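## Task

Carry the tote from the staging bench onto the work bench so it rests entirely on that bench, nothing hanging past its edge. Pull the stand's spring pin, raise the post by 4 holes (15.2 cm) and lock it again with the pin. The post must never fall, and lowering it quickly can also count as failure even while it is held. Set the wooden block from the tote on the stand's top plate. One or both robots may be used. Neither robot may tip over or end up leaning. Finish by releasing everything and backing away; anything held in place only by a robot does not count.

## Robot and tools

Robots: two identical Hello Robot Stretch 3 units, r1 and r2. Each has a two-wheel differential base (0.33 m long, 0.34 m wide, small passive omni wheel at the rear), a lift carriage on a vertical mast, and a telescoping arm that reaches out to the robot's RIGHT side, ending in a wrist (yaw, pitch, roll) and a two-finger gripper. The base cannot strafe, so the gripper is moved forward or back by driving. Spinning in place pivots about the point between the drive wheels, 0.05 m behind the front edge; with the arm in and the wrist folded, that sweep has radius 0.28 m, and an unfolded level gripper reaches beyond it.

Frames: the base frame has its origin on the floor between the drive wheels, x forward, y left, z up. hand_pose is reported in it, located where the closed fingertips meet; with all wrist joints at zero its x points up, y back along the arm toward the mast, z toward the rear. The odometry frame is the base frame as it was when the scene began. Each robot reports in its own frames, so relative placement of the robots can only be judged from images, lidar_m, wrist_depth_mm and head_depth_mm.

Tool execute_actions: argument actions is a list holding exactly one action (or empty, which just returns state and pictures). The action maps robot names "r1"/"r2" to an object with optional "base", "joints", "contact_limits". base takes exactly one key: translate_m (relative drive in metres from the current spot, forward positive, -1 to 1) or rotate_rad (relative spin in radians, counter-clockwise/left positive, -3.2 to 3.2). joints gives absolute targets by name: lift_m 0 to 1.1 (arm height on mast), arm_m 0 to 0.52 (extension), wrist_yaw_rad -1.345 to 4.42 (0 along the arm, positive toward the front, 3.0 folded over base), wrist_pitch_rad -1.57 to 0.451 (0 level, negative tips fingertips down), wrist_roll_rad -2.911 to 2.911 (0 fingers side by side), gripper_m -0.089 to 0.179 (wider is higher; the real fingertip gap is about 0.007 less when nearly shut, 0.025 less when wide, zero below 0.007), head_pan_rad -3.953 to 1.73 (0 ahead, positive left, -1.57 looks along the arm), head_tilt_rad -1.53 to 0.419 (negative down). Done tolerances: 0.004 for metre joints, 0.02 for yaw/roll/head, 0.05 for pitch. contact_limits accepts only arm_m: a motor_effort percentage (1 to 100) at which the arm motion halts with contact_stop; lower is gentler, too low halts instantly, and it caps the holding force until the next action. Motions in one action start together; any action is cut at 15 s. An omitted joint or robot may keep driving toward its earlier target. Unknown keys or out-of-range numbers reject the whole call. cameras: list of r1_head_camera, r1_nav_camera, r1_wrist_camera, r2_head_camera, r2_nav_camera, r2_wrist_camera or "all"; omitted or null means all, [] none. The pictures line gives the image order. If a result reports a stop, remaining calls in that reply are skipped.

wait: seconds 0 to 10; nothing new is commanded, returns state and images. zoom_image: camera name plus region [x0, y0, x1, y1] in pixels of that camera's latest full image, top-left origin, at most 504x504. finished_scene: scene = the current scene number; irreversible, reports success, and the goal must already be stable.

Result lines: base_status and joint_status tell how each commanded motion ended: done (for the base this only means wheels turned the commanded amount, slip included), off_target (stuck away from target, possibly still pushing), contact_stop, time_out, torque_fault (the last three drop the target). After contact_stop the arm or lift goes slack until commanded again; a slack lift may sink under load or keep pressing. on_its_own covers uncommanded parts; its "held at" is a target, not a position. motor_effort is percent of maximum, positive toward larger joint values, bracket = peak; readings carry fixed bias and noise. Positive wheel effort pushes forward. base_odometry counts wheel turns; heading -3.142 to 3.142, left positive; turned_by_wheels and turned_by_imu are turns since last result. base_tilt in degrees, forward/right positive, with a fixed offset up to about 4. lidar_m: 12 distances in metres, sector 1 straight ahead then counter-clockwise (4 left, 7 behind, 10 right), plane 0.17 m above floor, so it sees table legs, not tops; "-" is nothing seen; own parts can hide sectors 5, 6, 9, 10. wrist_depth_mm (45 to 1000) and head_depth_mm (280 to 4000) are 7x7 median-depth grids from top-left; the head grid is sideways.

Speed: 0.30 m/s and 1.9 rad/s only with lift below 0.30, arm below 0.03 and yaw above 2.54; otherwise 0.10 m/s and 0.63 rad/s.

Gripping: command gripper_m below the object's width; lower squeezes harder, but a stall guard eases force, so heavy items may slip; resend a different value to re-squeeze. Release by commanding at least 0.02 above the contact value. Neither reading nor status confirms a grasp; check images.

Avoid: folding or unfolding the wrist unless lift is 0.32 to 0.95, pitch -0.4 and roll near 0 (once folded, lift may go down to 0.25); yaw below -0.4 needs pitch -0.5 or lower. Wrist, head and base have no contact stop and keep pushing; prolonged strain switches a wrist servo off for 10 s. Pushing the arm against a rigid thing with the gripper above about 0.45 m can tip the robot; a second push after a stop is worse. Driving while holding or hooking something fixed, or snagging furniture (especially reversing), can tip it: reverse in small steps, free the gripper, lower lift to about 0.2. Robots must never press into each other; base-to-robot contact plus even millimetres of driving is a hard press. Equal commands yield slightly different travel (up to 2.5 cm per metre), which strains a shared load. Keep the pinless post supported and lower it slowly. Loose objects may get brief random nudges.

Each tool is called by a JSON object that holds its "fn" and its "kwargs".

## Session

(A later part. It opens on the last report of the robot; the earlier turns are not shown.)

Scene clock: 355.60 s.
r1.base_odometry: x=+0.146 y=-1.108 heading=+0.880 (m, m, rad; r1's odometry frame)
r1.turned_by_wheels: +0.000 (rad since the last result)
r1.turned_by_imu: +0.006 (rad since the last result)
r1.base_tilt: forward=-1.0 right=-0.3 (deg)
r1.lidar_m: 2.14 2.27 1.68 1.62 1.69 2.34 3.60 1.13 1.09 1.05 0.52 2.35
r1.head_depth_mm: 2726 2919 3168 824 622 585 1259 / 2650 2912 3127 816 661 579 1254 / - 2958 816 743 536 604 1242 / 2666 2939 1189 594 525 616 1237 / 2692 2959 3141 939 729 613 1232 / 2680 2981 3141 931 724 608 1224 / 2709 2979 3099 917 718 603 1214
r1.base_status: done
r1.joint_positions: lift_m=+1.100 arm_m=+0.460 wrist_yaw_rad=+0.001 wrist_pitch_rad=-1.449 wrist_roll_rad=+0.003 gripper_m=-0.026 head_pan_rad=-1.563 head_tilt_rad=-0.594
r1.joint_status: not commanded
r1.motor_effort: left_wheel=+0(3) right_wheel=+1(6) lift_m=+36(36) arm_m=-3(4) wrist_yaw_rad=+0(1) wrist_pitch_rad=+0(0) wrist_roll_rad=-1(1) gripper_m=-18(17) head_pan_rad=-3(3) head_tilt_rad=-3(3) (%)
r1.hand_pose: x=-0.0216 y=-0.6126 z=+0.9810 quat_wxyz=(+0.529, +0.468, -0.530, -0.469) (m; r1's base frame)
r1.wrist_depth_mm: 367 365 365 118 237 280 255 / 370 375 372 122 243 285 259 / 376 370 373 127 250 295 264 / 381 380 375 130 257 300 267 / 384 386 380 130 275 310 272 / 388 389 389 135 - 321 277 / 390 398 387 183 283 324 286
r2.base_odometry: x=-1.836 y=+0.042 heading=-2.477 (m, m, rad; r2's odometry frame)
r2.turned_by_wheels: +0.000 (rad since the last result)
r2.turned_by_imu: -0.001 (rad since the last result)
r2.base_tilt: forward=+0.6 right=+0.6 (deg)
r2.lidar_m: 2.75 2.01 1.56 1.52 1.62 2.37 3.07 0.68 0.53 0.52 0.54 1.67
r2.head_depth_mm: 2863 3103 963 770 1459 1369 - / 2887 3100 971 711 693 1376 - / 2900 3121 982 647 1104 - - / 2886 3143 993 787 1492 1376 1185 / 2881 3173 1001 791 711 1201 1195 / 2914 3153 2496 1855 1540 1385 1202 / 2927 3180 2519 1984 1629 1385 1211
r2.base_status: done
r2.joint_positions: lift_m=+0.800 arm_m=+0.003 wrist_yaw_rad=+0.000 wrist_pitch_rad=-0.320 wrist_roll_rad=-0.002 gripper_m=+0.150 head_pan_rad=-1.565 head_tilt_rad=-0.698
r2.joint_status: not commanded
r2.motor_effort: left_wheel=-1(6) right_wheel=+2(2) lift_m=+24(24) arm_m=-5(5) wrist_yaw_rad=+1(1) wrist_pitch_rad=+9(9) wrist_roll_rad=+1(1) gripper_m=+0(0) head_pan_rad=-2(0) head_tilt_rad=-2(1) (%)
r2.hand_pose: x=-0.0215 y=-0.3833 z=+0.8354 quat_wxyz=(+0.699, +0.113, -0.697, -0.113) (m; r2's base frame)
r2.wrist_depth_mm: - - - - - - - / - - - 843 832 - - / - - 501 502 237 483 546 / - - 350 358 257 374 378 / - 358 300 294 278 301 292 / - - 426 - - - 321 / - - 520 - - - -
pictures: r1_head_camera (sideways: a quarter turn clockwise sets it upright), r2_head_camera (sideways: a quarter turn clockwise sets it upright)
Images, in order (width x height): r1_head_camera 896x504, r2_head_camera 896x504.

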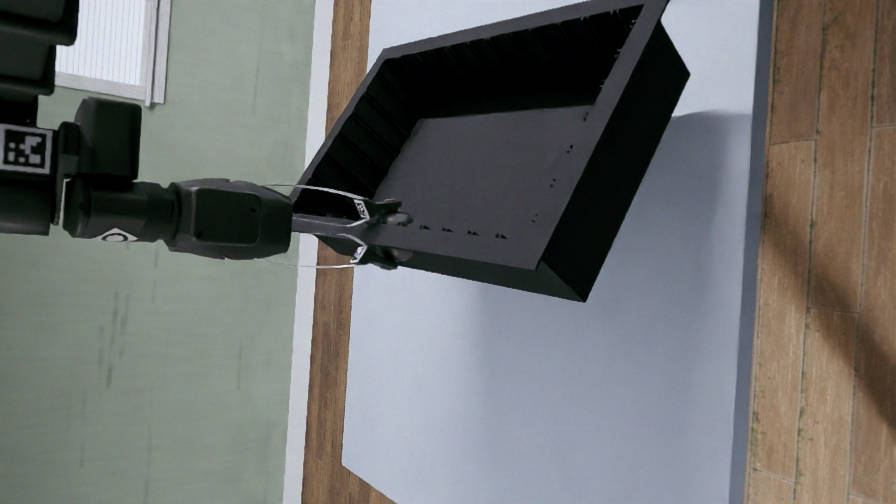

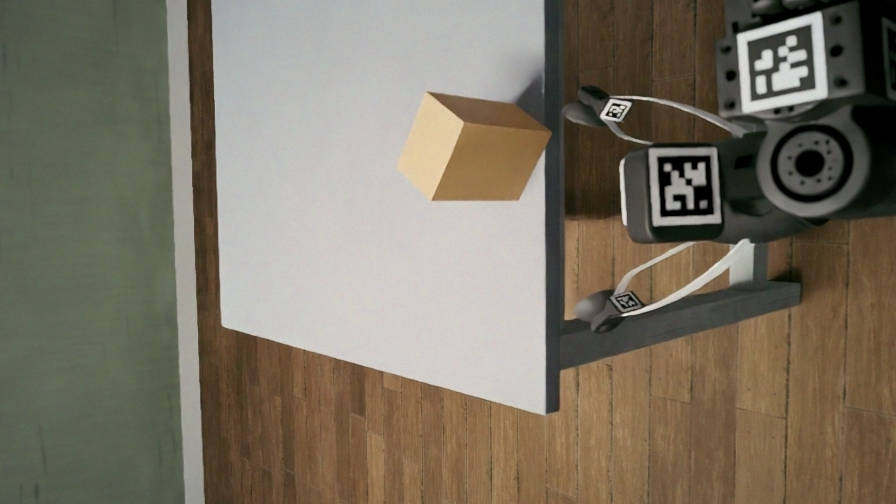

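{"fn": "execute_actions", "kwargs": {"actions": [{"r1":{"joints":{"arm_m":0.52}},"r2":{"base":{"translate_m":-0.045},"joints":{"lift_m":0.78}}}], "cameras": []}}

{"fn": "execute_actions", "kwargs": {"actions": [{"r1":{"joints":{"lift_m":0.93}},"r2":{"joints":{"arm_m":0.16}}}], "cameras": ["r2_wrist_camera"]}}

{"fn": "execute_actions", "kwargs": {"actions": [{"r1":{"joints":{"gripper_m":0.1}},"r2":{"joints":{"gripper_m":0.02}}}], "cameras": ["r2_wrist_camera"]}}

{"fn": "execute_actions", "kwargs": {"actions": [{"r1":{"joints":{"lift_m":1.08}},"r2":{"joints":{"lift_m":1.05}}}], "cameras": ["r2_wrist_camera","r1_head_camera"]}}

Scene clock: 357.80 s.
r1.base_odometry: x=+0.146 y=-1.108 heading=+0.880 (m, m, rad; r1's odometry frame)
r1.turned_by_wheels: +0.000 (rad since the last result)
r1.turned_by_imu: +0.001 (rad since the last result)
r1.base_tilt: forward=-0.8 right=-0.4 (deg)
r1.lidar_m: 2.14 2.27 1.67 1.62 1.69 2.33 3.62 1.13 1.09 1.05 0.52 2.35
r1.head_depth_mm: 2694 2912 3161 872 652 615 1259 / 2694 2921 3123 816 616 610 1253 / - 2965 867 762 595 606 1246 / 2667 2915 2111 594 672 603 1239 / 2702 2978 3114 938 730 613 1226 / 2697 2968 3175 927 724 608 1220 / 2698 2982 3067 919 717 604 1209
r1.base_status: not commanded
r1.joint_positions: lift_m=+1.100 arm_m=+0.520 wrist_yaw_rad=+0.001 wrist_pitch_rad=-1.449 wrist_roll_rad=+0.003 gripper_m=-0.026 head_pan_rad=-1.563 head_tilt_rad=-0.594
r1.joint_status: all done
r1.motor_effort: left_wheel=+0(0) right_wheel=+1(1) lift_m=+36(36) arm_m=+5(6) wrist_yaw_rad=-1(0) wrist_pitch_rad=+0(0) wrist_roll_rad=-1(1) gripper_m=-17(17) head_pan_rad=-2(2) head_tilt_rad=-4(3) (%)
r1.hand_pose: x=-0.0216 y=-0.6719 z=+0.9810 quat_wxyz=(+0.529, +0.468, -0.530, -0.469) (m; r1's base frame)
r1.wrist_depth_mm: 366 366 367 118 236 279 255 / 369 370 373 123 243 287 257 / 379 381 374 127 248 294 263 / 379 382 376 130 258 302 266 / 390 390 379 130 274 311 268 / 389 384 384 134 - 322 275 / 398 392 390 183 286 322 286
r2.base_odometry: x=-1.800 y=+0.070 heading=-2.477 (m, m, rad; r2's odometry frame)
r2.turned_by_wheels: +0.000 (rad since the last result)
r2.turned_by_imu: +0.000 (rad since the last result)
r2.base_tilt: forward=+0.5 right=+0.6 (deg)
r2.lidar_m: 2.79 2.01 1.56 1.53 1.62 2.38 3.04 0.68 0.53 0.52 0.54 1.70
r2.head_depth_mm: 2874 3039 959 768 1461 1359 - / 2868 3072 968 774 695 1370 - / 2857 3076 983 624 1475 - - / 2879 3102 994 764 1484 1361 1166 / 2905 3161 1003 792 709 1114 1198 / 2939 3174 2400 802 794 1352 1199 / 2932 3191 2541 1975 1583 1384 1208
r2.base_status: done
r2.joint_positions: lift_m=+0.780 arm_m=+0.003 wrist_yaw_rad=+0.000 wrist_pitch_rad=-0.319 wrist_roll_rad=-0.002 gripper_m=+0.150 head_pan_rad=-1.565 head_tilt_rad=-0.698
r2.joint_status: all done
r2.motor_effort: left_wheel=-1(4) right_wheel=+2(4) lift_m=+24(24) arm_m=-5(5) wrist_yaw_rad=+1(1) wrist_pitch_rad=+9(9) wrist_roll_rad=+1(1) gripper_m=+0(0) head_pan_rad=-2(1) head_tilt_rad=-2(1) (%)
r2.hand_pose: x=-0.0215 y=-0.3834 z=+0.8156 quat_wxyz=(+0.699, +0.113, -0.697, -0.113) (m; r2's base frame)
r2.wrist_depth_mm: - - - - - - - / - - - 245 240 811 829 / - - 438 259 254 463 480 / - 308 316 279 290 332 336 / - 354 345 279 275 267 262 / - 392 - - - - 319 / 986 945 953 - - - -
pictures: none
No camera images: the call's "cameras" was empty. Leave "cameras" out to get every camera's image.

Scene clock: 360.20 s.
r1.base_odometry: x=+0.146 y=-1.108 heading=+0.881 (m, m, rad; r1's odometry frame)
r1.turned_by_wheels: +0.000 (rad since the last result)
r1.turned_by_imu: +0.001 (rad since the last result)
r1.base_tilt: forward=-1.0 right=-0.4 (deg)
r1.lidar_m: 2.14 2.28 1.68 1.62 1.69 2.34 3.62 1.13 1.09 1.05 0.52 2.35
r1.head_depth_mm: 2634 2898 3143 - 668 614 1264 / 2656 2872 3146 927 746 610 1248 / 2680 2852 3019 918 742 606 1246 / 2672 2922 3142 861 690 616 1238 / 2678 2992 3147 940 730 613 1231 / 2686 2971 3189 928 724 608 1218 / 2678 2958 3090 918 719 605 1214
r1.base_status: not commanded
r1.joint_positions: lift_m=+0.940 arm_m=+0.520 wrist_yaw_rad=+0.000 wrist_pitch_rad=-1.452 wrist_roll_rad=+0.003 gripper_m=-0.026 head_pan_rad=-1.563 head_tilt_rad=-0.594
r1.joint_status: lift_m contact_stop (moved -0.159 of -0.170)
r1.on_its_own: lift_m is slack since a contact_stop, until your next command for it (your +0.930 is given up)
r1.motor_effort: left_wheel=+2(4) right_wheel=-5(6) lift_m=+27(31) arm_m=+4(5) wrist_yaw_rad=+0(1) wrist_pitch_rad=+1(2) wrist_roll_rad=-1(1) gripper_m=-18(17) head_pan_rad=-4(3) head_tilt_rad=-3(3) (%)
r1.hand_pose: x=-0.0216 y=-0.6709 z=+0.8216 quat_wxyz=(+0.528, +0.469, -0.529, -0.470) (m; r1's base frame)
r1.wrist_depth_mm: 216 214 213 127 206 207 205 / 218 218 217 129 210 209 208 / 220 220 219 130 213 211 210 / 223 222 220 132 214 215 212 / 225 226 224 133 217 218 214 / 228 227 228 134 - 216 217 / 230 230 229 137 223 222 220
r2.base_odometry: x=-1.800 y=+0.070 heading=-2.477 (m, m, rad; r2's odometry frame)
r2.turned_by_wheels: +0.000 (rad since the last result)
r2.turned_by_imu: +0.000 (rad since the last result)
r2.base_tilt: forward=+0.5 right=+0.6 (deg)
r2.lidar_m: 2.79 2.02 1.56 1.53 1.64 2.39 3.03 0.68 0.53 0.52 0.54 1.70
r2.head_depth_mm: 2862 3055 958 779 - - 1144 / 2876 3065 974 800 - 1322 1173 / 2885 3084 981 636 - 1325 1179 / 2886 3152 989 788 1482 1361 1181 / 2893 3146 1001 807 1181 1126 1192 / 2899 3193 2440 799 791 1355 1196 / 2971 3171 2488 1973 1594 1388 1203
r2.base_status: not commanded
r2.joint_positions: lift_m=+0.780 arm_m=+0.160 wrist_yaw_rad=-0.001 wrist_pitch_rad=-0.319 wrist_roll_rad=-0.002 gripper_m=+0.150 head_pan_rad=-1.565 head_tilt_rad=-0.698
r2.joint_status: all done
r2.motor_effort: left_wheel=-2(2) right_wheel=+2(3) lift_m=+24(24) arm_m=+7(7) wrist_yaw_rad=+2(2) wrist_pitch_rad=+9(9) wrist_roll_rad=+1(1) gripper_m=-1(1) head_pan_rad=-1(1) head_tilt_rad=-1(2) (%)
r2.hand_pose: x=-0.0218 y=-0.5403 z=+0.8156 quat_wxyz=(+0.699, +0.112, -0.697, -0.113) (m; r2's base frame)
r2.wrist_depth_mm: - - - - - - - / - - - 725 751 - - / - - 424 106 109 121 471 / - 304 295 99 87 83 337 / 241 252 233 109 93 85 261 / 204 192 200 120 100 91 212 / 164 169 171 134 110 170 179
pictures: r2_wrist_camera
Images, in order (width x height): r2_wrist_camera 644x364.

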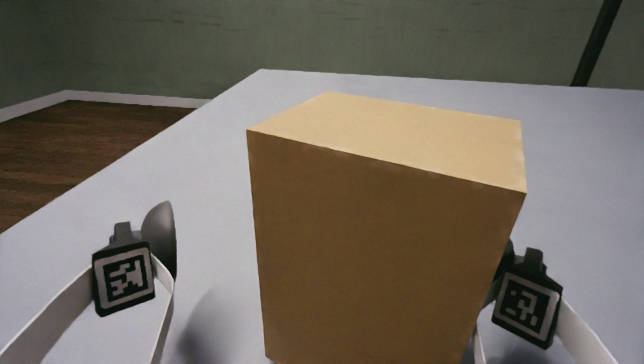

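not run: a stop came earlier in this reply.

not run: a stop came earlier in this reply.

Block is tipping toward the gripper; close on it.

{"fn": "execute_actions", "kwargs": {"actions": [{"r1":{"joints":{"gripper_m":0.1}},"r2":{"joints":{"gripper_m":0.03}}}], "cameras": ["r2_wrist_camera"]}}

{"fn": "execute_actions", "kwargs": {"actions": [{"r1":{"joints":{"lift_m":1.08}},"r2":{"joints":{"lift_m":1.05}}}], "cameras": ["r2_wrist_camera","r1_head_camera","r2_head_camera"]}}

Scene clock: 362.10 s.
r1.base_odometry: x=+0.146 y=-1.108 heading=+0.880 (m, m, rad; r1's odometry frame)
r1.turned_by_wheels: +0.000 (rad since the last result)
r1.turned_by_imu: +0.000 (rad since the last result)
r1.base_tilt: forward=-0.9 right=-0.3 (deg)
r1.lidar_m: 2.14 2.26 1.68 1.62 1.69 2.34 3.62 1.13 1.09 1.05 0.52 2.35
r1.head_depth_mm: 2657 2939 3139 - 667 614 1257 / 2634 2885 3134 923 747 609 1253 / 2638 2871 3034 920 738 605 1245 / 2663 2920 3169 876 690 614 1240 / 2663 2963 3153 939 731 613 1235 / 2703 2960 3143 927 725 607 1220 / 2695 2981 3042 917 718 605 1214
r1.base_status: not commanded
r1.joint_positions: lift_m=+0.940 arm_m=+0.520 wrist_yaw_rad=+0.000 wrist_pitch_rad=-1.452 wrist_roll_rad=+0.003 gripper_m=+0.100 head_pan_rad=-1.563 head_tilt_rad=-0.594
r1.joint_status: all done
r1.on_its_own: lift_m is slack since a contact_stop, until your next command for it (your +0.930 is given up)
r1.motor_effort: left_wheel=+1(2) right_wheel=-1(6) lift_m=+27(27) arm_m=+3(4) wrist_yaw_rad=+0(0) wrist_pitch_rad=+1(1) wrist_roll_rad=-1(1) gripper_m=+0(84) head_pan_rad=-4(3) head_tilt_rad=-4(3) (%)
r1.hand_pose: x=-0.0216 y=-0.6711 z=+0.8216 quat_wxyz=(+0.528, +0.469, -0.529, -0.470) (m; r1's base frame)
r1.wrist_depth_mm: 215 214 212 126 207 205 205 / 218 215 214 127 209 209 208 / 219 219 216 129 212 210 209 / 222 221 219 131 214 212 211 / 224 223 222 132 217 214 214 / 228 227 226 134 219 218 217 / 230 229 227 135 221 221 219
r2.base_odometry: x=-1.800 y=+0.070 heading=-2.477 (m, m, rad; r2's odometry frame)
r2.turned_by_wheels: +0.000 (rad since the last result)
r2.turned_by_imu: +0.000 (rad since the last result)
r2.base_tilt: forward=+0.5 right=+0.6 (deg)
r2.lidar_m: 2.79 2.01 1.56 1.53 1.63 2.38 3.05 0.68 0.53 0.52 0.54 1.70
r2.head_depth_mm: 2863 3052 966 782 - - 1148 / 2868 3061 972 798 - 1322 1174 / 2893 3106 979 778 - 1331 1179 / 2869 3134 992 644 1504 1363 1187 / 2861 3128 1001 794 874 1126 1195 / 2903 3176 2404 800 795 1354 1199 / 2926 3220 2522 1979 1595 1381 1206
r2.base_status: not commanded
r2.joint_positions: lift_m=+0.780 arm_m=+0.160 wrist_yaw_rad=-0.001 wrist_pitch_rad=-0.318 wrist_roll_rad=+0.001 gripper_m=+0.031 head_pan_rad=-1.565 head_tilt_rad=-0.698
r2.joint_status: all done
r2.motor_effort: left_wheel=-1(2) right_wheel=+2(4) lift_m=+24(25) arm_m=+6(7) wrist_yaw_rad=+2(5) wrist_pitch_rad=+8(9) wrist_roll_rad=+0(0) gripper_m=-25(100) head_pan_rad=-2(2) head_tilt_rad=-1(1) (%)
r2.hand_pose: x=-0.0217 y=-0.5405 z=+0.8159 quat_wxyz=(+0.698, +0.112, -0.698, -0.113) (m; r2's base frame)
r2.wrist_depth_mm: - - - - - - - / - - - 738 - - - / - - 107 106 108 462 470 / - 309 110 95 86 331 336 / 243 243 119 104 93 254 257 / 198 199 133 114 102 209 210 / 175 170 156 127 164 174 176
pictures: r2_wrist_camera
Images, in order (width x height): r2_wrist_camera 644x364.

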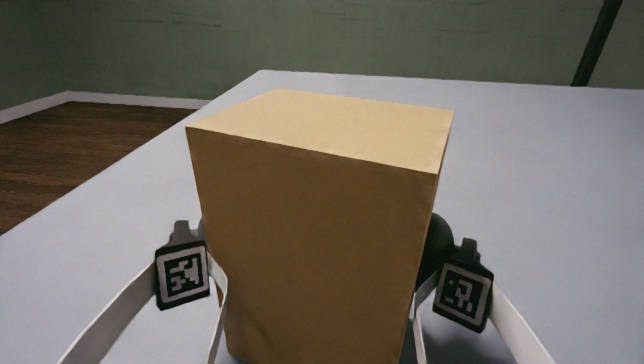

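Scene clock: 365.40 s.
r1.base_odometry: x=+0.146 y=-1.108 heading=+0.880 (m, m, rad; r1's odometry frame)
r1.turned_by_wheels: +0.000 (rad since the last result)
r1.turned_by_imu: +0.001 (rad since the last result)
r1.base_tilt: forward=-1.0 right=-0.3 (deg)
r1.lidar_m: 2.14 2.27 1.68 1.62 1.69 2.34 3.61 1.13 1.09 1.05 0.52 2.35
r1.head_depth_mm: - 2885 3150 895 700 614 1264 / 2710 2937 3165 924 746 610 1255 / - 2974 3130 916 740 605 1246 / 2658 2893 3105 908 690 615 1234 / 2684 2959 3134 937 729 614 1231 / 2661 2972 3152 928 723 609 1217 / 2719 2972 3105 918 716 604 1212
r1.base_status: not commanded
r1.joint_positions: lift_m=+1.080 arm_m=+0.520 wrist_yaw_rad=+0.000 wrist_pitch_rad=-1.452 wrist_roll_rad=+0.003 gripper_m=+0.100 head_pan_rad=-1.563 head_tilt_rad=-0.594
r1.joint_status: all done
r1.motor_effort: left_wheel=+1(1) right_wheel=-1(1) lift_m=+33(35) arm_m=+4(4) wrist_yaw_rad=+0(0) wrist_pitch_rad=+1(1) wrist_roll_rad=-1(1) gripper_m=+0(0) head_pan_rad=-3(3) head_tilt_rad=-4(3) (%)
r1.hand_pose: x=-0.0216 y=-0.6711 z=+0.9611 quat_wxyz=(+0.528, +0.469, -0.529, -0.470) (m; r1's base frame)
r1.wrist_depth_mm: 351 352 348 339 341 337 304 / 355 352 349 346 342 338 308 / 356 358 351 349 348 342 315 / 360 361 357 354 349 347 321 / 369 363 362 361 356 353 323 / 379 367 368 364 358 358 315 / 375 371 369 366 360 361 356
r2.base_odometry: x=-1.800 y=+0.070 heading=-2.477 (m, m, rad; r2's odometry frame)
r2.turned_by_wheels: +0.000 (rad since the last result)
r2.turned_by_imu: +0.000 (rad since the last result)
r2.base_tilt: forward=+0.5 right=+0.5 (deg)
r2.lidar_m: 2.79 2.01 1.56 1.53 1.63 2.38 3.03 0.68 0.53 0.52 0.55 1.71
r2.head_depth_mm: - - 929 766 1456 1337 1167 / - - 940 774 1466 1350 1171 / - - 911 781 1477 1363 1182 / - 452 904 787 1491 1361 1184 / 2898 3126 1001 793 878 1123 1199 / 2928 3168 2380 800 793 1351 1202 / 2956 3173 2512 1967 1595 1381 1207
r2.base_status: not commanded
r2.joint_positions: lift_m=+1.050 arm_m=+0.160 wrist_yaw_rad=-0.001 wrist_pitch_rad=-0.340 wrist_roll_rad=+0.001 gripper_m=+0.038 head_pan_rad=-1.565 head_tilt_rad=-0.698
r2.joint_status: all done
r2.on_its_own: gripper_m is held at +0.036, not at your +0.030, by its stall guard, which is not easing now
r2.motor_effort: left_wheel=-1(1) right_wheel=+2(2) lift_m=+32(32) arm_m=+5(6) wrist_yaw_rad=+1(2) wrist_pitch_rad=+19(19) wrist_roll_rad=+0(0) gripper_m=-23(25) head_pan_rad=-2(2) head_tilt_rad=-1(2) (%)
r2.hand_pose: x=-0.0217 y=-0.5382 z=+1.0803 quat_wxyz=(+0.697, +0.119, -0.697, -0.120) (m; r2's base frame)
r2.wrist_depth_mm: - - - - - - - / - - - - - - - / - - 109 105 106 - - / - - 111 96 88 847 810 / - - 120 105 94 664 666 / - - 133 115 103 538 550 / - - 154 127 437 461 463
pictures: r1_head_camera (sideways: a quarter turn clockwise sets it upright), r2_head_camera (sideways: a quarter turn clockwise sets it upright), r2_wrist_camera
Images, in order (width x height): r1_head_camera 896x504, r2_head_camera 896x504, r2_wrist_camera 644x364.

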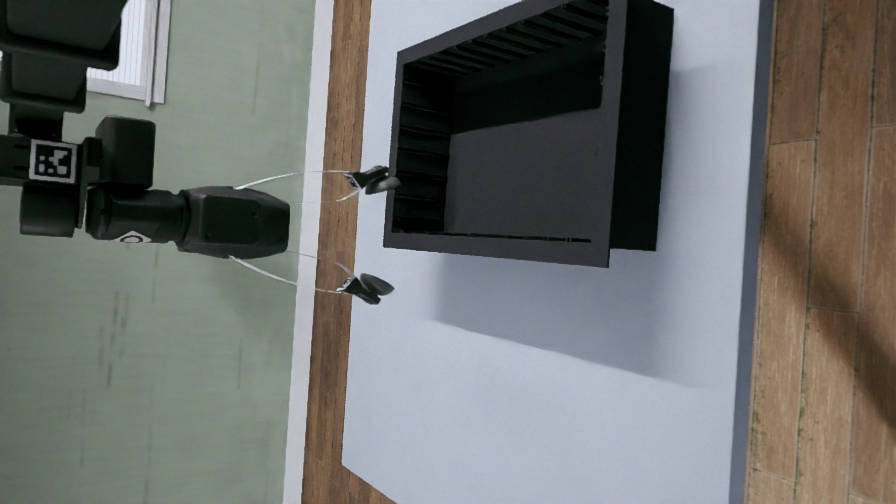

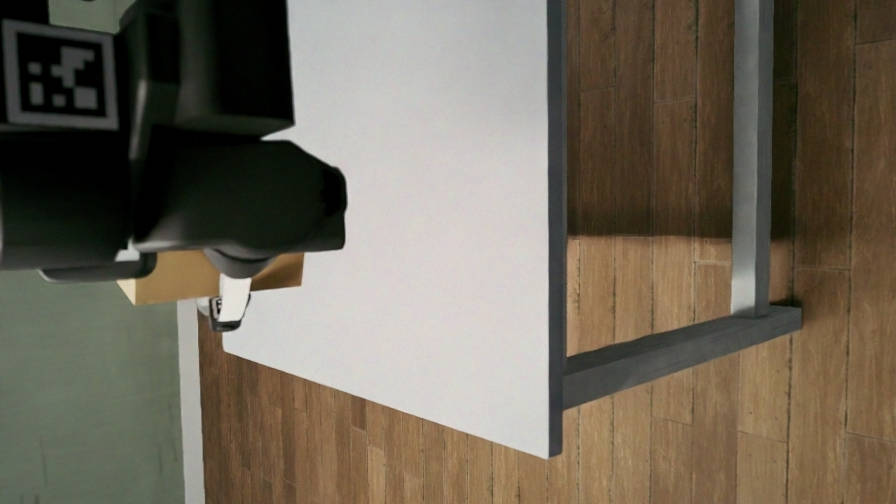

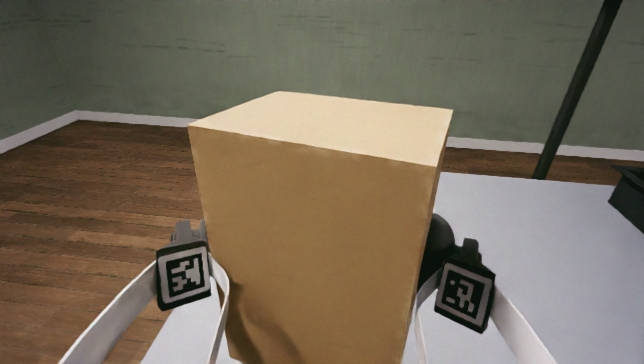

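{"fn": "execute_actions", "kwargs": {"actions": [{"r1":{"joints":{"arm_m":0}},"r2":{"base":{"translate_m":1.0},"joints":{"lift_m":1.1,"head_tilt_rad":-0.5}}}], "cameras": []}}

{"fn": "execute_actions", "kwargs": {"actions": [{"r2":{"base":{"translate_m":0.5}}}], "cameras": ["r2_head_camera","r2_nav_camera"]}}

Scene clock: 377.07 s.
r1.base_odometry: x=+0.146 y=-1.108 heading=+0.880 (m, m, rad; r1's odometry frame)
r1.turned_by_wheels: +0.000 (rad since the last result)
r1.turned_by_imu: +0.003 (rad since the last result)
r1.base_tilt: forward=-0.9 right=-0.4 (deg)
r1.lidar_m: 2.14 2.27 1.67 1.62 1.69 2.34 3.61 1.13 1.09 1.05 0.52 2.34
r1.head_depth_mm: 2587 - - - - - 1232 / 2615 - - - - - - / 2612 - - - - - - / 2685 2953 3126 909 - - - / 2695 2964 3143 938 731 613 1185 / 2727 2940 3128 927 723 609 1226 / 2708 3011 3124 917 720 605 1211
r1.base_status: not commanded
r1.joint_positions: lift_m=+1.080 arm_m=+0.002 wrist_yaw_rad=+0.000 wrist_pitch_rad=-1.452 wrist_roll_rad=+0.002 gripper_m=+0.100 head_pan_rad=-1.563 head_tilt_rad=-0.594
r1.joint_status: all done
joint sent to its limit — the command would take r1.arm_m past its lower limit, so that joint was sent only as far as its limit.
r1.motor_effort: left_wheel=+0(1) right_wheel=-1(1) lift_m=+33(33) arm_m=-4(4) wrist_yaw_rad=+0(0) wrist_pitch_rad=+1(1) wrist_roll_rad=-1(1) gripper_m=+0(0) head_pan_rad=-4(4) head_tilt_rad=-4(4) (%)
r1.hand_pose: x=-0.0216 y=-0.1538 z=+0.9611 quat_wxyz=(+0.528, +0.469, -0.529, -0.470) (m; r1's base frame)
r1.wrist_depth_mm: 493 - - - - - - / - - - - - - - / - - - - - - - / - - - - - - - / - - - - - - - / - - - - - - - / - - - - - - -
r2.base_odometry: x=-2.588 y=-0.546 heading=-2.477 (m, m, rad; r2's odometry frame)
r2.turned_by_wheels: +0.000 (rad since the last result)
r2.turned_by_imu: -0.004 (rad since the last result)
r2.base_tilt: forward=+0.5 right=+0.6 (deg)
r2.lidar_m: 1.79 1.91 1.48 1.45 1.55 2.24 1.81 0.97 1.46 3.33 0.95 1.83
r2.head_depth_mm: - - 3178 2424 1873 1509 1271 / - - 3130 2445 1884 1527 1283 / - - - 2458 1896 1533 1292 / 2875 454 484 2485 1923 1552 1298 / 2899 3179 3348 2549 1934 1560 1305 / 2884 3266 3469 2574 1958 1576 1326 / 2898 3252 3532 2591 1986 1589 1305
r2.base_status: done
r2.joint_positions: lift_m=+1.100 arm_m=+0.160 wrist_yaw_rad=-0.001 wrist_pitch_rad=-0.341 wrist_roll_rad=+0.001 gripper_m=+0.038 head_pan_rad=-1.565 head_tilt_rad=-0.508
r2.joint_status: all done
r2.on_its_own: gripper_m is held at +0.036, not at your +0.030, by its stall guard, which is not easing now
r2.motor_effort: left_wheel=+0(3) right_wheel=+1(6) lift_m=+31(33) arm_m=+6(5) wrist_yaw_rad=+1(1) wrist_pitch_rad=+19(19) wrist_roll_rad=+0(0) gripper_m=-23(22) head_pan_rad=-1(2) head_tilt_rad=+5(28) (%)
r2.hand_pose: x=-0.0217 y=-0.5381 z=+1.1302 quat_wxyz=(+0.697, +0.120, -0.697, -0.120) (m; r2's base frame)
r2.wrist_depth_mm: - - - - - - - / - - - - - - - / - - 109 105 107 - - / - - 111 96 88 - - / - - 121 105 94 - - / - - 133 115 103 - - / - - 155 127 - - -
pictures: none
No camera images: the call's "cameras" was empty. Leave "cameras" out to get every camera's image.

Scene clock: 383.57 s.
r1.base_odometry: x=+0.146 y=-1.108 heading=+0.880 (m, m, rad; r1's odometry frame)
r1.turned_by_wheels: +0.000 (rad since the last result)
r1.turned_by_imu: +0.002 (rad since the last result)
r1.base_tilt: forward=-1.0 right=-0.4 (deg)
r1.lidar_m: 2.14 2.26 1.68 1.62 1.69 2.33 3.62 1.13 1.09 1.05 0.52 2.35
r1.head_depth_mm: 2612 - - - - - 1228 / 2588 - - - - - - / 2635 - - - - - - / 2674 2930 3127 908 - - - / 2667 2978 3154 941 732 614 1178 / 2713 2973 3109 930 724 609 1224 / 2680 2989 3138 917 719 606 1221
r1.base_status: not commanded
r1.joint_positions: lift_m=+1.080 arm_m=+0.002 wrist_yaw_rad=+0.000 wrist_pitch_rad=-1.452 wrist_roll_rad=+0.002 gripper_m=+0.100 head_pan_rad=-1.563 head_tilt_rad=-0.594
r1.joint_status: not commanded
r1.motor_effort: left_wheel=+1(1) right_wheel=-1(0) lift_m=+33(33) arm_m=-5(5) wrist_yaw_rad=+0(1) wrist_pitch_rad=+0(1) wrist_roll_rad=-1(1) gripper_m=+0(0) head_pan_rad=-3(4) head_tilt_rad=-3(4) (%)
r1.hand_pose: x=-0.0216 y=-0.1538 z=+0.9611 quat_wxyz=(+0.528, +0.469, -0.529, -0.470) (m; r1's base frame)
r1.wrist_depth_mm: 485 - - - - - - / - - - - - - - / - - - - - - - / - - - - - - - / - - - - - - - / - - - - - - - / - - - - - - -
r2.base_odometry: x=-2.981 y=-0.854 heading=-2.478 (m, m, rad; r2's odometry frame)
r2.turned_by_wheels: +0.000 (rad since the last result)
r2.turned_by_imu: -0.002 (rad since the last result)
r2.base_tilt: forward=+0.5 right=+0.6 (deg)
r2.lidar_m: 1.29 1.37 1.44 1.41 1.50 2.19 1.94 1.42 3.44 0.82 1.71 1.32
r2.head_depth_mm: - - 3152 2423 1860 1516 1275 / - - 3122 2445 1889 1522 1280 / - - - 2443 1899 1536 1288 / 2893 454 484 2216 1784 1437 1289 / 2922 3229 3394 2540 1938 1563 1310 / 2964 3226 3483 2577 1952 1577 1313 / 2948 3218 3429 2619 1986 1581 1319
r2.base_status: done
r2.joint_positions: lift_m=+1.100 arm_m=+0.160 wrist_yaw_rad=-0.001 wrist_pitch_rad=-0.341 wrist_roll_rad=+0.001 gripper_m=+0.038 head_pan_rad=-1.565 head_tilt_rad=-0.508
r2.joint_status: not commanded
r2.on_its_own: gripper_m is held at +0.036, not at your +0.030, by its stall guard, which is not easing now
r2.motor_effort: left_wheel=-1(4) right_wheel=+1(5) lift_m=+31(31) arm_m=+5(6) wrist_yaw_rad=+1(1) wrist_pitch_rad=+19(19) wrist_roll_rad=+0(0) gripper_m=-23(23) head_pan_rad=-2(2) head_tilt_rad=+5(4) (%)
r2.hand_pose: x=-0.0217 y=-0.5381 z=+1.1302 quat_wxyz=(+0.697, +0.120, -0.697, -0.120) (m; r2's base frame)
r2.wrist_depth_mm: - - - - - - - / - - - - - - - / - - 109 105 106 - - / - - 111 97 88 - - / - - 120 105 95 - - / - - 133 115 103 - - / - - 153 127 - - -
pictures: r2_head_camera (sideways: a quarter turn clockwise sets it upright), r2_nav_camera (sideways: a quarter turn counterclockwise sets it upright)
Images, in order (width x height): r2_head_camera 896x504, r2_nav_camera 672x504.

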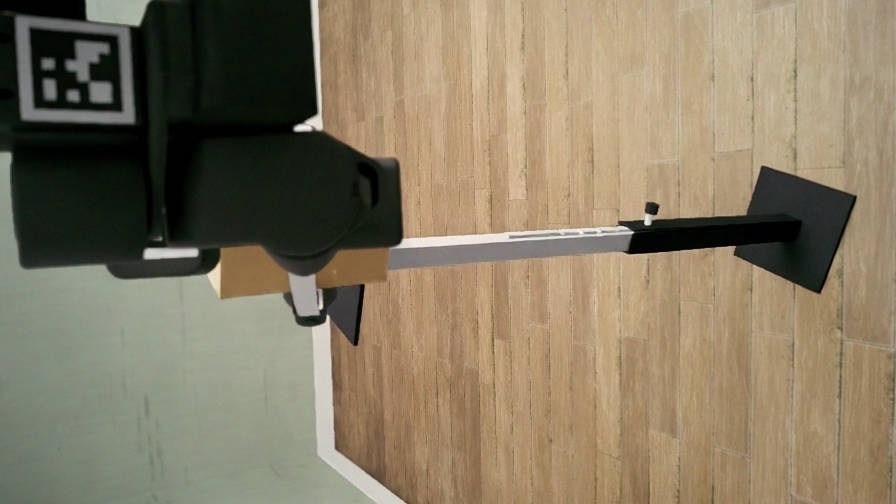

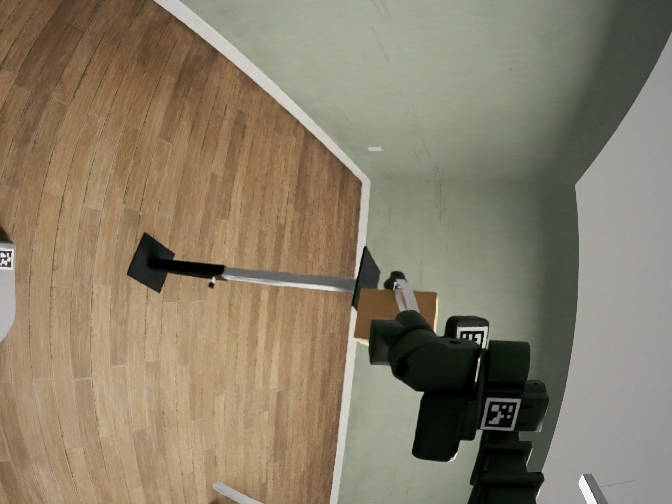

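{"fn": "execute_actions", "kwargs": {"actions": [{"r2":{"base":{"translate_m":0.04},"joints":{"arm_m":0.5}}}], "cameras": ["r2_head_camera"]}}

{"fn": "execute_actions", "kwargs": {"actions": [{"r2":{"joints":{"lift_m":1.02}}}], "cameras": ["r2_head_camera"]}}

Scene clock: 387.40 s.
r1.base_odometry: x=+0.146 y=-1.108 heading=+0.880 (m, m, rad; r1's odometry frame)
r1.turned_by_wheels: +0.000 (rad since the last result)
r1.turned_by_imu: +0.001 (rad since the last result)
r1.base_tilt: forward=-0.8 right=-0.5 (deg)
r1.lidar_m: 2.13 2.27 1.68 1.62 1.70 2.34 3.61 1.13 1.09 1.05 0.52 2.35
r1.head_depth_mm: 2584 - - - - - 1235 / 2624 - - - - - - / 2616 - - - - - - / 2666 2934 3148 910 - - - / 2662 2939 3129 942 730 613 1179 / 2687 3000 3167 928 723 610 1227 / 2699 2972 3114 919 719 605 1212
r1.base_status: not commanded
r1.joint_positions: lift_m=+1.080 arm_m=+0.002 wrist_yaw_rad=+0.000 wrist_pitch_rad=-1.452 wrist_roll_rad=+0.002 gripper_m=+0.100 head_pan_rad=-1.563 head_tilt_rad=-0.594
r1.joint_status: not commanded
r1.motor_effort: left_wheel=+1(1) right_wheel=-1(0) lift_m=+33(33) arm_m=-4(4) wrist_yaw_rad=+0(1) wrist_pitch_rad=+1(0) wrist_roll_rad=-1(1) gripper_m=+0(0) head_pan_rad=-3(4) head_tilt_rad=-4(3) (%)
r1.hand_pose: x=-0.0216 y=-0.1538 z=+0.9611 quat_wxyz=(+0.528, +0.469, -0.529, -0.470) (m; r1's base frame)
r1.wrist_depth_mm: 494 - - - - - - / - - - - - - - / - - - - - - - / - - - - - - - / - - - - - - - / - - - - - - - / - - - - - - -
r2.base_odometry: x=-3.013 y=-0.879 heading=-2.478 (m, m, rad; r2's odometry frame)
r2.turned_by_wheels: +0.000 (rad since the last result)
r2.turned_by_imu: -0.001 (rad since the last result)
r2.base_tilt: forward=+0.5 right=+0.5 (deg)
r2.lidar_m: 1.25 1.33 1.44 1.41 1.50 2.17 1.95 1.46 3.44 0.82 1.66 1.27
r2.head_depth_mm: 2964 3163 3369 2426 1869 1514 1274 / 3001 3209 3415 2438 1889 1527 1290 / - 3196 3145 2385 1844 1491 1287 / 2871 776 3072 2410 1873 1516 1302 / 2962 3236 3451 2551 1949 1559 1300 / 2958 3271 3481 2558 1973 1578 1321 / 2979 3141 3265 2619 1974 1587 1322
r2.base_status: done
r2.joint_positions: lift_m=+1.100 arm_m=+0.500 wrist_yaw_rad=-0.001 wrist_pitch_rad=-0.341 wrist_roll_rad=+0.001 gripper_m=+0.038 head_pan_rad=-1.565 head_tilt_rad=-0.507
r2.joint_status: all done
r2.on_its_own: gripper_m is held at +0.036, not at your +0.030, by its stall guard, which is not easing now
r2.motor_effort: left_wheel=-1(3) right_wheel=+1(6) lift_m=+31(31) arm_m=+6(6) wrist_yaw_rad=+2(2) wrist_pitch_rad=+19(19) wrist_roll_rad=+0(0) gripper_m=-23(23) head_pan_rad=-1(2) head_tilt_rad=+3(4) (%)
r2.hand_pose: x=-0.0217 y=-0.8781 z=+1.1302 quat_wxyz=(+0.697, +0.120, -0.697, -0.120) (m; r2's base frame)
r2.wrist_depth_mm: - - - - - - - / - - - - - - - / - - 109 105 106 - - / - - 112 96 88 - - / - - 121 105 95 - - / - - 134 115 103 - - / - - 154 127 - - -
pictures: r2_head_camera (sideways: a quarter turn clockwise sets it upright)
Images, in order (width x height): r2_head_camera 896x504.

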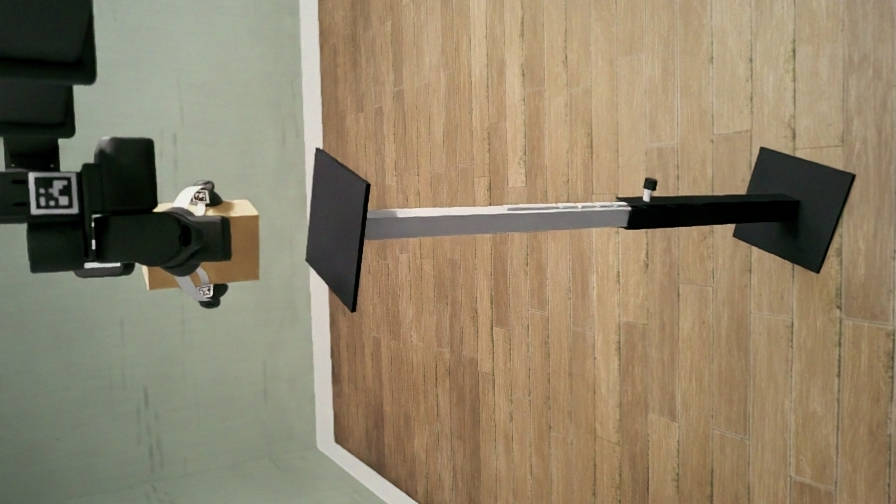

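Scene clock: 388.97 s.
r1.base_odometry: x=+0.146 y=-1.108 heading=+0.880 (m, m, rad; r1's odometry frame)
r1.turned_by_wheels: +0.000 (rad since the last result)
r1.turned_by_imu: +0.000 (rad since the last result)
r1.base_tilt: forward=-1.0 right=-0.4 (deg)
r1.lidar_m: 2.14 2.26 1.68 1.62 1.69 2.34 3.62 1.13 1.09 1.05 0.52 2.35
r1.head_depth_mm: 2582 - - - - - 1230 / 2569 - - - - - - / 2627 - - - - - - / 2676 2939 3129 907 - - - / 2710 2969 3140 939 731 613 1178 / 2682 2974 3148 928 724 608 1229 / 2692 2987 3075 921 719 605 1209
r1.base_status: not commanded
r1.joint_positions: lift_m=+1.080 arm_m=+0.002 wrist_yaw_rad=+0.000 wrist_pitch_rad=-1.452 wrist_roll_rad=+0.002 gripper_m=+0.100 head_pan_rad=-1.563 head_tilt_rad=-0.594
r1.joint_status: not commanded
r1.motor_effort: left_wheel=+1(1) right_wheel=-1(0) lift_m=+33(33) arm_m=-4(5) wrist_yaw_rad=+0(0) wrist_pitch_rad=+1(1) wrist_roll_rad=-1(1) gripper_m=+0(1) head_pan_rad=-3(3) head_tilt_rad=-3(3) (%)
r1.hand_pose: x=-0.0216 y=-0.1538 z=+0.9611 quat_wxyz=(+0.528, +0.469, -0.529, -0.470) (m; r1's base frame)
r1.wrist_depth_mm: 492 - - - - - - / - - - - - - - / - - - - - - - / - - - - - - - / - - - - - - - / - - - - - - - / - - - - - - -
r2.base_odometry: x=-3.013 y=-0.879 heading=-2.478 (m, m, rad; r2's odometry frame)
r2.turned_by_wheels: +0.000 (rad since the last result)
r2.turned_by_imu: +0.000 (rad since the last result)
r2.base_tilt: forward=+0.4 right=+0.6 (deg)
r2.lidar_m: 1.25 1.33 1.44 1.41 1.50 2.18 1.95 1.46 3.44 0.82 1.66 1.27
r2.head_depth_mm: 2917 3039 3175 2433 1873 1514 1274 / 2904 - 3393 2455 1893 1531 1283 / 2894 - 3002 2390 1853 1493 1287 / 2922 3093 834 2393 1862 1510 1300 / 2924 3232 3433 2535 1940 1565 1309 / 2936 3206 3473 2600 1960 1565 1312 / 2972 3168 3301 2612 1975 1593 1323
r2.base_status: not commanded
r2.joint_positions: lift_m=+1.020 arm_m=+0.500 wrist_yaw_rad=-0.001 wrist_pitch_rad=-0.341 wrist_roll_rad=+0.001 gripper_m=+0.038 head_pan_rad=-1.565 head_tilt_rad=-0.507
r2.joint_status: all done
r2.on_its_own: gripper_m is held at +0.036, not at your +0.030, by its stall guard, which is not easing now
r2.motor_effort: left_wheel=-1(0) right_wheel=+1(1) lift_m=+26(28) arm_m=+6(6) wrist_yaw_rad=+1(2) wrist_pitch_rad=+19(19) wrist_roll_rad=+1(0) gripper_m=-23(23) head_pan_rad=-3(2) head_tilt_rad=+4(4) (%)
r2.hand_pose: x=-0.0217 y=-0.8780 z=+1.0503 quat_wxyz=(+0.697, +0.120, -0.697, -0.121) (m; r2's base frame)
r2.wrist_depth_mm: - - - - - - - / - - - - - - - / - - 108 105 107 - - / - - 111 96 88 - - / - - 122 105 94 - - / - - 133 115 103 - - / - - 154 127 182 192 -
pictures: r2_head_camera (sideways: a quarter turn clockwise sets it upright)
Images, in order (width x height): r2_head_camera 896x504.

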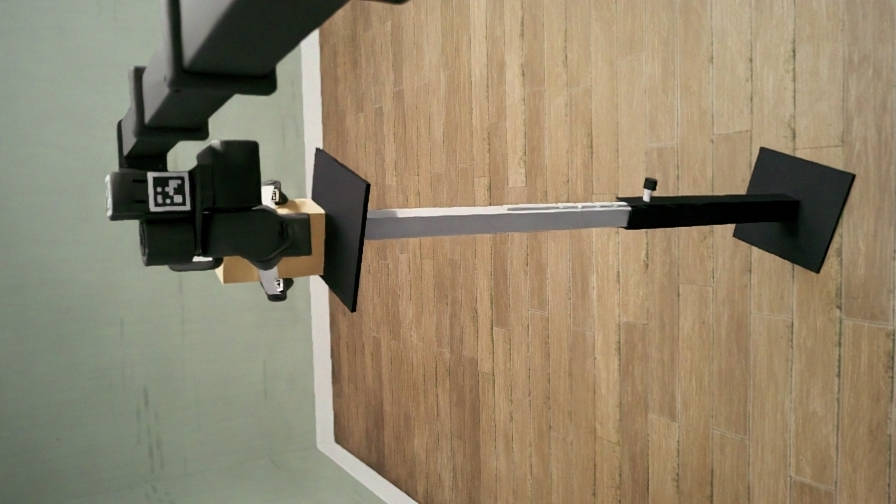

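{"fn": "execute_actions", "kwargs": {"actions": [{"r2":{"joints":{"lift_m":0.995}}}], "cameras": []}}

{"fn": "execute_actions", "kwargs": {"actions": [{"r2":{"joints":{"gripper_m":0.15}}}], "cameras": []}}

{"fn": "execute_actions", "kwargs": {"actions": [{"r2":{"joints":{"arm_m":0.1}}}], "cameras": ["r2_head_camera"]}}

Scene clock: 390.17 s.
r1.base_odometry: x=+0.146 y=-1.108 heading=+0.880 (m, m, rad; r1's odometry frame)
r1.turned_by_wheels: +0.000 (rad since the last result)
r1.turned_by_imu: +0.000 (rad since the last result)
r1.base_tilt: forward=-0.9 right=-0.4 (deg)
r1.lidar_m: 2.14 2.26 1.68 1.62 1.69 2.34 3.61 1.13 1.09 1.05 0.52 2.34
r1.head_depth_mm: 2574 - - - - - 1235 / 2604 - - - - - - / 2619 - - - - - - / 2682 2963 3130 909 - - - / 2677 2990 3127 940 729 613 1180 / 2706 2972 3125 930 726 609 1228 / 2716 2971 3095 920 718 604 1217
r1.base_status: not commanded
r1.joint_positions: lift_m=+1.080 arm_m=+0.002 wrist_yaw_rad=+0.000 wrist_pitch_rad=-1.452 wrist_roll_rad=+0.002 gripper_m=+0.100 head_pan_rad=-1.563 head_tilt_rad=-0.594
r1.joint_status: not commanded
r1.motor_effort: left_wheel=+1(1) right_wheel=+0(1) lift_m=+33(33) arm_m=-5(5) wrist_yaw_rad=+0(0) wrist_pitch_rad=+1(1) wrist_roll_rad=-1(1) gripper_m=+0(0) head_pan_rad=-2(3) head_tilt_rad=-4(3) (%)
r1.hand_pose: x=-0.0216 y=-0.1538 z=+0.9611 quat_wxyz=(+0.528, +0.469, -0.529, -0.470) (m; r1's base frame)
r1.wrist_depth_mm: 485 - - - - - - / - - - - - - - / - - - - - - - / - - - - - - - / - - - - - - - / - - - - - - - / - - - - - - -
r2.base_odometry: x=-3.013 y=-0.879 heading=-2.478 (m, m, rad; r2's odometry frame)
r2.turned_by_wheels: +0.000 (rad since the last result)
r2.turned_by_imu: +0.000 (rad since the last result)
r2.base_tilt: forward=+0.6 right=+0.7 (deg)
r2.lidar_m: 1.25 1.33 1.44 1.41 1.49 2.18 1.95 1.45 3.45 0.82 1.66 1.27
r2.head_depth_mm: 2904 3116 - 2417 1866 1511 1265 / 2891 3083 3325 2460 1886 1531 1281 / 2892 - 879 2397 1836 1498 1281 / 2953 3118 839 2405 1858 1518 1303 / 2964 3227 3500 2548 1948 1565 1309 / 2966 3238 3494 2573 1977 1568 1320 / 2982 3185 3300 2595 1974 1586 1319
r2.base_status: not commanded
r2.joint_positions: lift_m=+0.995 arm_m=+0.500 wrist_yaw_rad=-0.001 wrist_pitch_rad=-0.307 wrist_roll_rad=+0.002 gripper_m=+0.038 head_pan_rad=-1.565 head_tilt_rad=-0.507
r2.joint_status: all done
r2.on_its_own: gripper_m is held at +0.036, not at your +0.030, by its stall guard, which is not easing now
r2.motor_effort: left_wheel=-1(1) right_wheel=+1(2) lift_m=+22(26) arm_m=+6(6) wrist_yaw_rad=+1(2) wrist_pitch_rad=+4(20) wrist_roll_rad=+0(0) gripper_m=-23(23) head_pan_rad=-1(2) head_tilt_rad=+4(5) (%)
r2.hand_pose: x=-0.0217 y=-0.8816 z=+1.0335 quat_wxyz=(+0.698, +0.108, -0.699, -0.109) (m; r2's base frame)
r2.wrist_depth_mm: - - - - - - - / - - - - - - - / - - 107 105 107 - - / - - 111 95 86 - - / - - 120 104 94 - - / - - 133 115 102 - - / - - 155 127 166 175 -
pictures: none
No camera images: the call's "cameras" was empty. Leave "cameras" out to get every camera's image.

Scene clock: 391.80 s.
r1.base_odometry: x=+0.146 y=-1.108 heading=+0.880 (m, m, rad; r1's odometry frame)
r1.turned_by_wheels: +0.000 (rad since the last result)
r1.turned_by_imu: +0.000 (rad since the last result)
r1.base_tilt: forward=-1.0 right=-0.5 (deg)
r1.lidar_m: 2.14 2.27 1.68 1.62 1.69 2.34 3.62 1.13 1.09 1.05 0.52 2.35
r1.head_depth_mm: 2578 - - - - - 1229 / 2628 - - - - - - / 2608 - - - - - - / 2665 2959 3131 907 - - - / 2671 2925 3130 941 729 614 1185 / 2683 2962 3132 932 722 610 1224 / 2694 2997 3060 920 718 606 1211
r1.base_status: not commanded
r1.joint_positions: lift_m=+1.080 arm_m=+0.002 wrist_yaw_rad=+0.000 wrist_pitch_rad=-1.452 wrist_roll_rad=+0.002 gripper_m=+0.100 head_pan_rad=-1.563 head_tilt_rad=-0.594
r1.joint_status: not commanded
r1.motor_effort: left_wheel=+1(1) right_wheel=-1(1) lift_m=+33(33) arm_m=-3(5) wrist_yaw_rad=+0(0) wrist_pitch_rad=+0(1) wrist_roll_rad=+0(1) gripper_m=+0(0) head_pan_rad=-3(3) head_tilt_rad=-4(4) (%)
r1.hand_pose: x=-0.0216 y=-0.1538 z=+0.9611 quat_wxyz=(+0.528, +0.469, -0.529, -0.470) (m; r1's base frame)
r1.wrist_depth_mm: 490 - - - - - - / - - - - - - - / - - - - - - - / - - - - - - - / - - - - - - - / - - - - - - - / - - - - - - -
r2.base_odometry: x=-3.013 y=-0.879 heading=-2.478 (m, m, rad; r2's odometry frame)
r2.turned_by_wheels: +0.000 (rad since the last result)
r2.turned_by_imu: +0.000 (rad since the last result)
r2.base_tilt: forward=+0.5 right=+0.6 (deg)
r2.lidar_m: 1.25 1.33 1.44 1.41 1.50 2.18 1.95 1.46 3.44 0.82 1.66 1.27
r2.head_depth_mm: 2895 3104 - 2409 1864 1518 1280 / 2915 3066 3319 2464 1887 1529 1284 / 2925 - 882 2365 1840 1489 1285 / 2900 3129 841 2424 1861 1510 1298 / 2942 3231 3402 2538 1954 1561 1314 / 2941 3248 3466 2533 1950 1583 1315 / 2947 3187 3215 2601 1974 1586 1321
r2.base_status: not commanded
r2.joint_positions: lift_m=+0.995 arm_m=+0.500 wrist_yaw_rad=-0.001 wrist_pitch_rad=-0.314 wrist_roll_rad=+0.002 gripper_m=+0.150 head_pan_rad=-1.565 head_tilt_rad=-0.507
r2.joint_status: all done
r2.motor_effort: left_wheel=-1(1) right_wheel=+1(2) lift_m=+23(23) arm_m=+6(6) wrist_yaw_rad=+2(2) wrist_pitch_rad=+7(7) wrist_roll_rad=+0(0) gripper_m=+0(93) head_pan_rad=-2(2) head_tilt_rad=+5(4) (%)
r2.hand_pose: x=-0.0218 y=-0.8809 z=+1.0318 quat_wxyz=(+0.698, +0.110, -0.699, -0.111) (m; r2's base frame)
r2.wrist_depth_mm: - - - - - - - / - - - - - - - / - - 106 100 103 - - / - - 111 96 87 - - / - - 123 105 96 - - / - - 138 115 110 - - / - - 158 128 162 173 -
pictures: none
No camera images: the call's "cameras" was empty. Leave "cameras" out to get every camera's image.

Scene clock: 395.93 s.
r1.base_odometry: x=+0.146 y=-1.108 heading=+0.880 (m, m, rad; r1's odometry frame)
r1.turned_by_wheels: +0.000 (rad since the last result)
r1.turned_by_imu: +0.001 (rad since the last result)
r1.base_tilt: forward=-0.8 right=-0.4 (deg)
r1.lidar_m: 2.14 2.27 1.68 1.62 1.69 2.33 3.62 1.13 1.09 1.05 0.52 2.35
r1.head_depth_mm: 2583 - - - - - 1234 / 2611 - - - - - - / 2632 - - - - - - / 2664 2925 3128 908 - - - / 2685 2978 3169 941 730 614 1179 / 2693 3010 3148 930 725 609 1230 / 2697 2983 3089 918 718 605 1215
r1.base_status: not commanded
r1.joint_positions: lift_m=+1.080 arm_m=+0.002 wrist_yaw_rad=+0.000 wrist_pitch_rad=-1.452 wrist_roll_rad=+0.002 gripper_m=+0.100 head_pan_rad=-1.563 head_tilt_rad=-0.594
r1.joint_status: not commanded
r1.motor_effort: left_wheel=+1(1) right_wheel=+0(1) lift_m=+33(33) arm_m=-4(4) wrist_yaw_rad=+0(0) wrist_pitch_rad=+1(1) wrist_roll_rad=-1(1) gripper_m=+0(0) head_pan_rad=-3(3) head_tilt_rad=-4(4) (%)
r1.hand_pose: x=-0.0216 y=-0.1538 z=+0.9611 quat_wxyz=(+0.528, +0.469, -0.529, -0.470) (m; r1's base frame)
r1.wrist_depth_mm: 501 - - - - - - / - - - - - - - / - - - - - - - / - - - - - - - / - - - - - - - / - - - - - - - / - - - - - - -
r2.base_odometry: x=-3.013 y=-0.879 heading=-2.478 (m, m, rad; r2's odometry frame)
r2.turned_by_wheels: +0.000 (rad since the last result)
r2.turned_by_imu: +0.000 (rad since the last result)
r2.base_tilt: forward=+0.5 right=+0.6 (deg)
r2.lidar_m: 1.25 1.33 1.43 1.41 1.50 2.17 1.95 1.46 3.44 0.82 1.65 1.27
r2.head_depth_mm: 2883 3167 3383 - - 1477 1279 / 2905 3199 3396 - - 1491 1281 / 2906 3225 2013 - - 1436 1280 / 2919 3148 821 2528 1860 1518 1303 / 2927 3236 3447 2634 1938 1561 1310 / 2962 3195 3496 2583 1947 1564 1316 / 2948 3161 3290 2607 1967 1585 1323
r2.base_status: not commanded
r2.joint_positions: lift_m=+0.995 arm_m=+0.100 wrist_yaw_rad=-0.001 wrist_pitch_rad=-0.315 wrist_roll_rad=+0.002 gripper_m=+0.150 head_pan_rad=-1.565 head_tilt_rad=-0.507
r2.joint_status: all done
r2.motor_effort: left_wheel=+0(1) right_wheel=+2(2) lift_m=+23(24) arm_m=-5(6) wrist_yaw_rad=+2(2) wrist_pitch_rad=+7(8) wrist_roll_rad=+0(0) gripper_m=+0(0) head_pan_rad=-2(1) head_tilt_rad=+4(4) (%)
r2.hand_pose: x=-0.0218 y=-0.4815 z=+1.0315 quat_wxyz=(+0.698, +0.111, -0.699, -0.112) (m; r2's base frame)
r2.wrist_depth_mm: - - - - - - - / - - - 478 - - - / - - - 489 - - - / - - - - - - - / - - - - - - - / - - - - - - - / - - - - - - -
pictures: r2_head_camera (sideways: a quarter turn clockwise sets it upright)
Images, in order (width x height): r2_head_camera 896x504.

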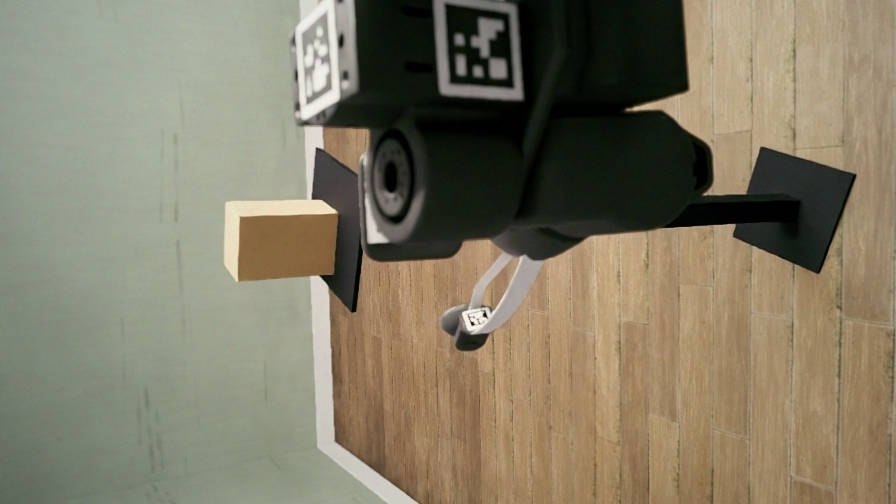

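{"fn": "finished_scene", "kwargs": {"scene": 1}}

The scene is finished: the task was done.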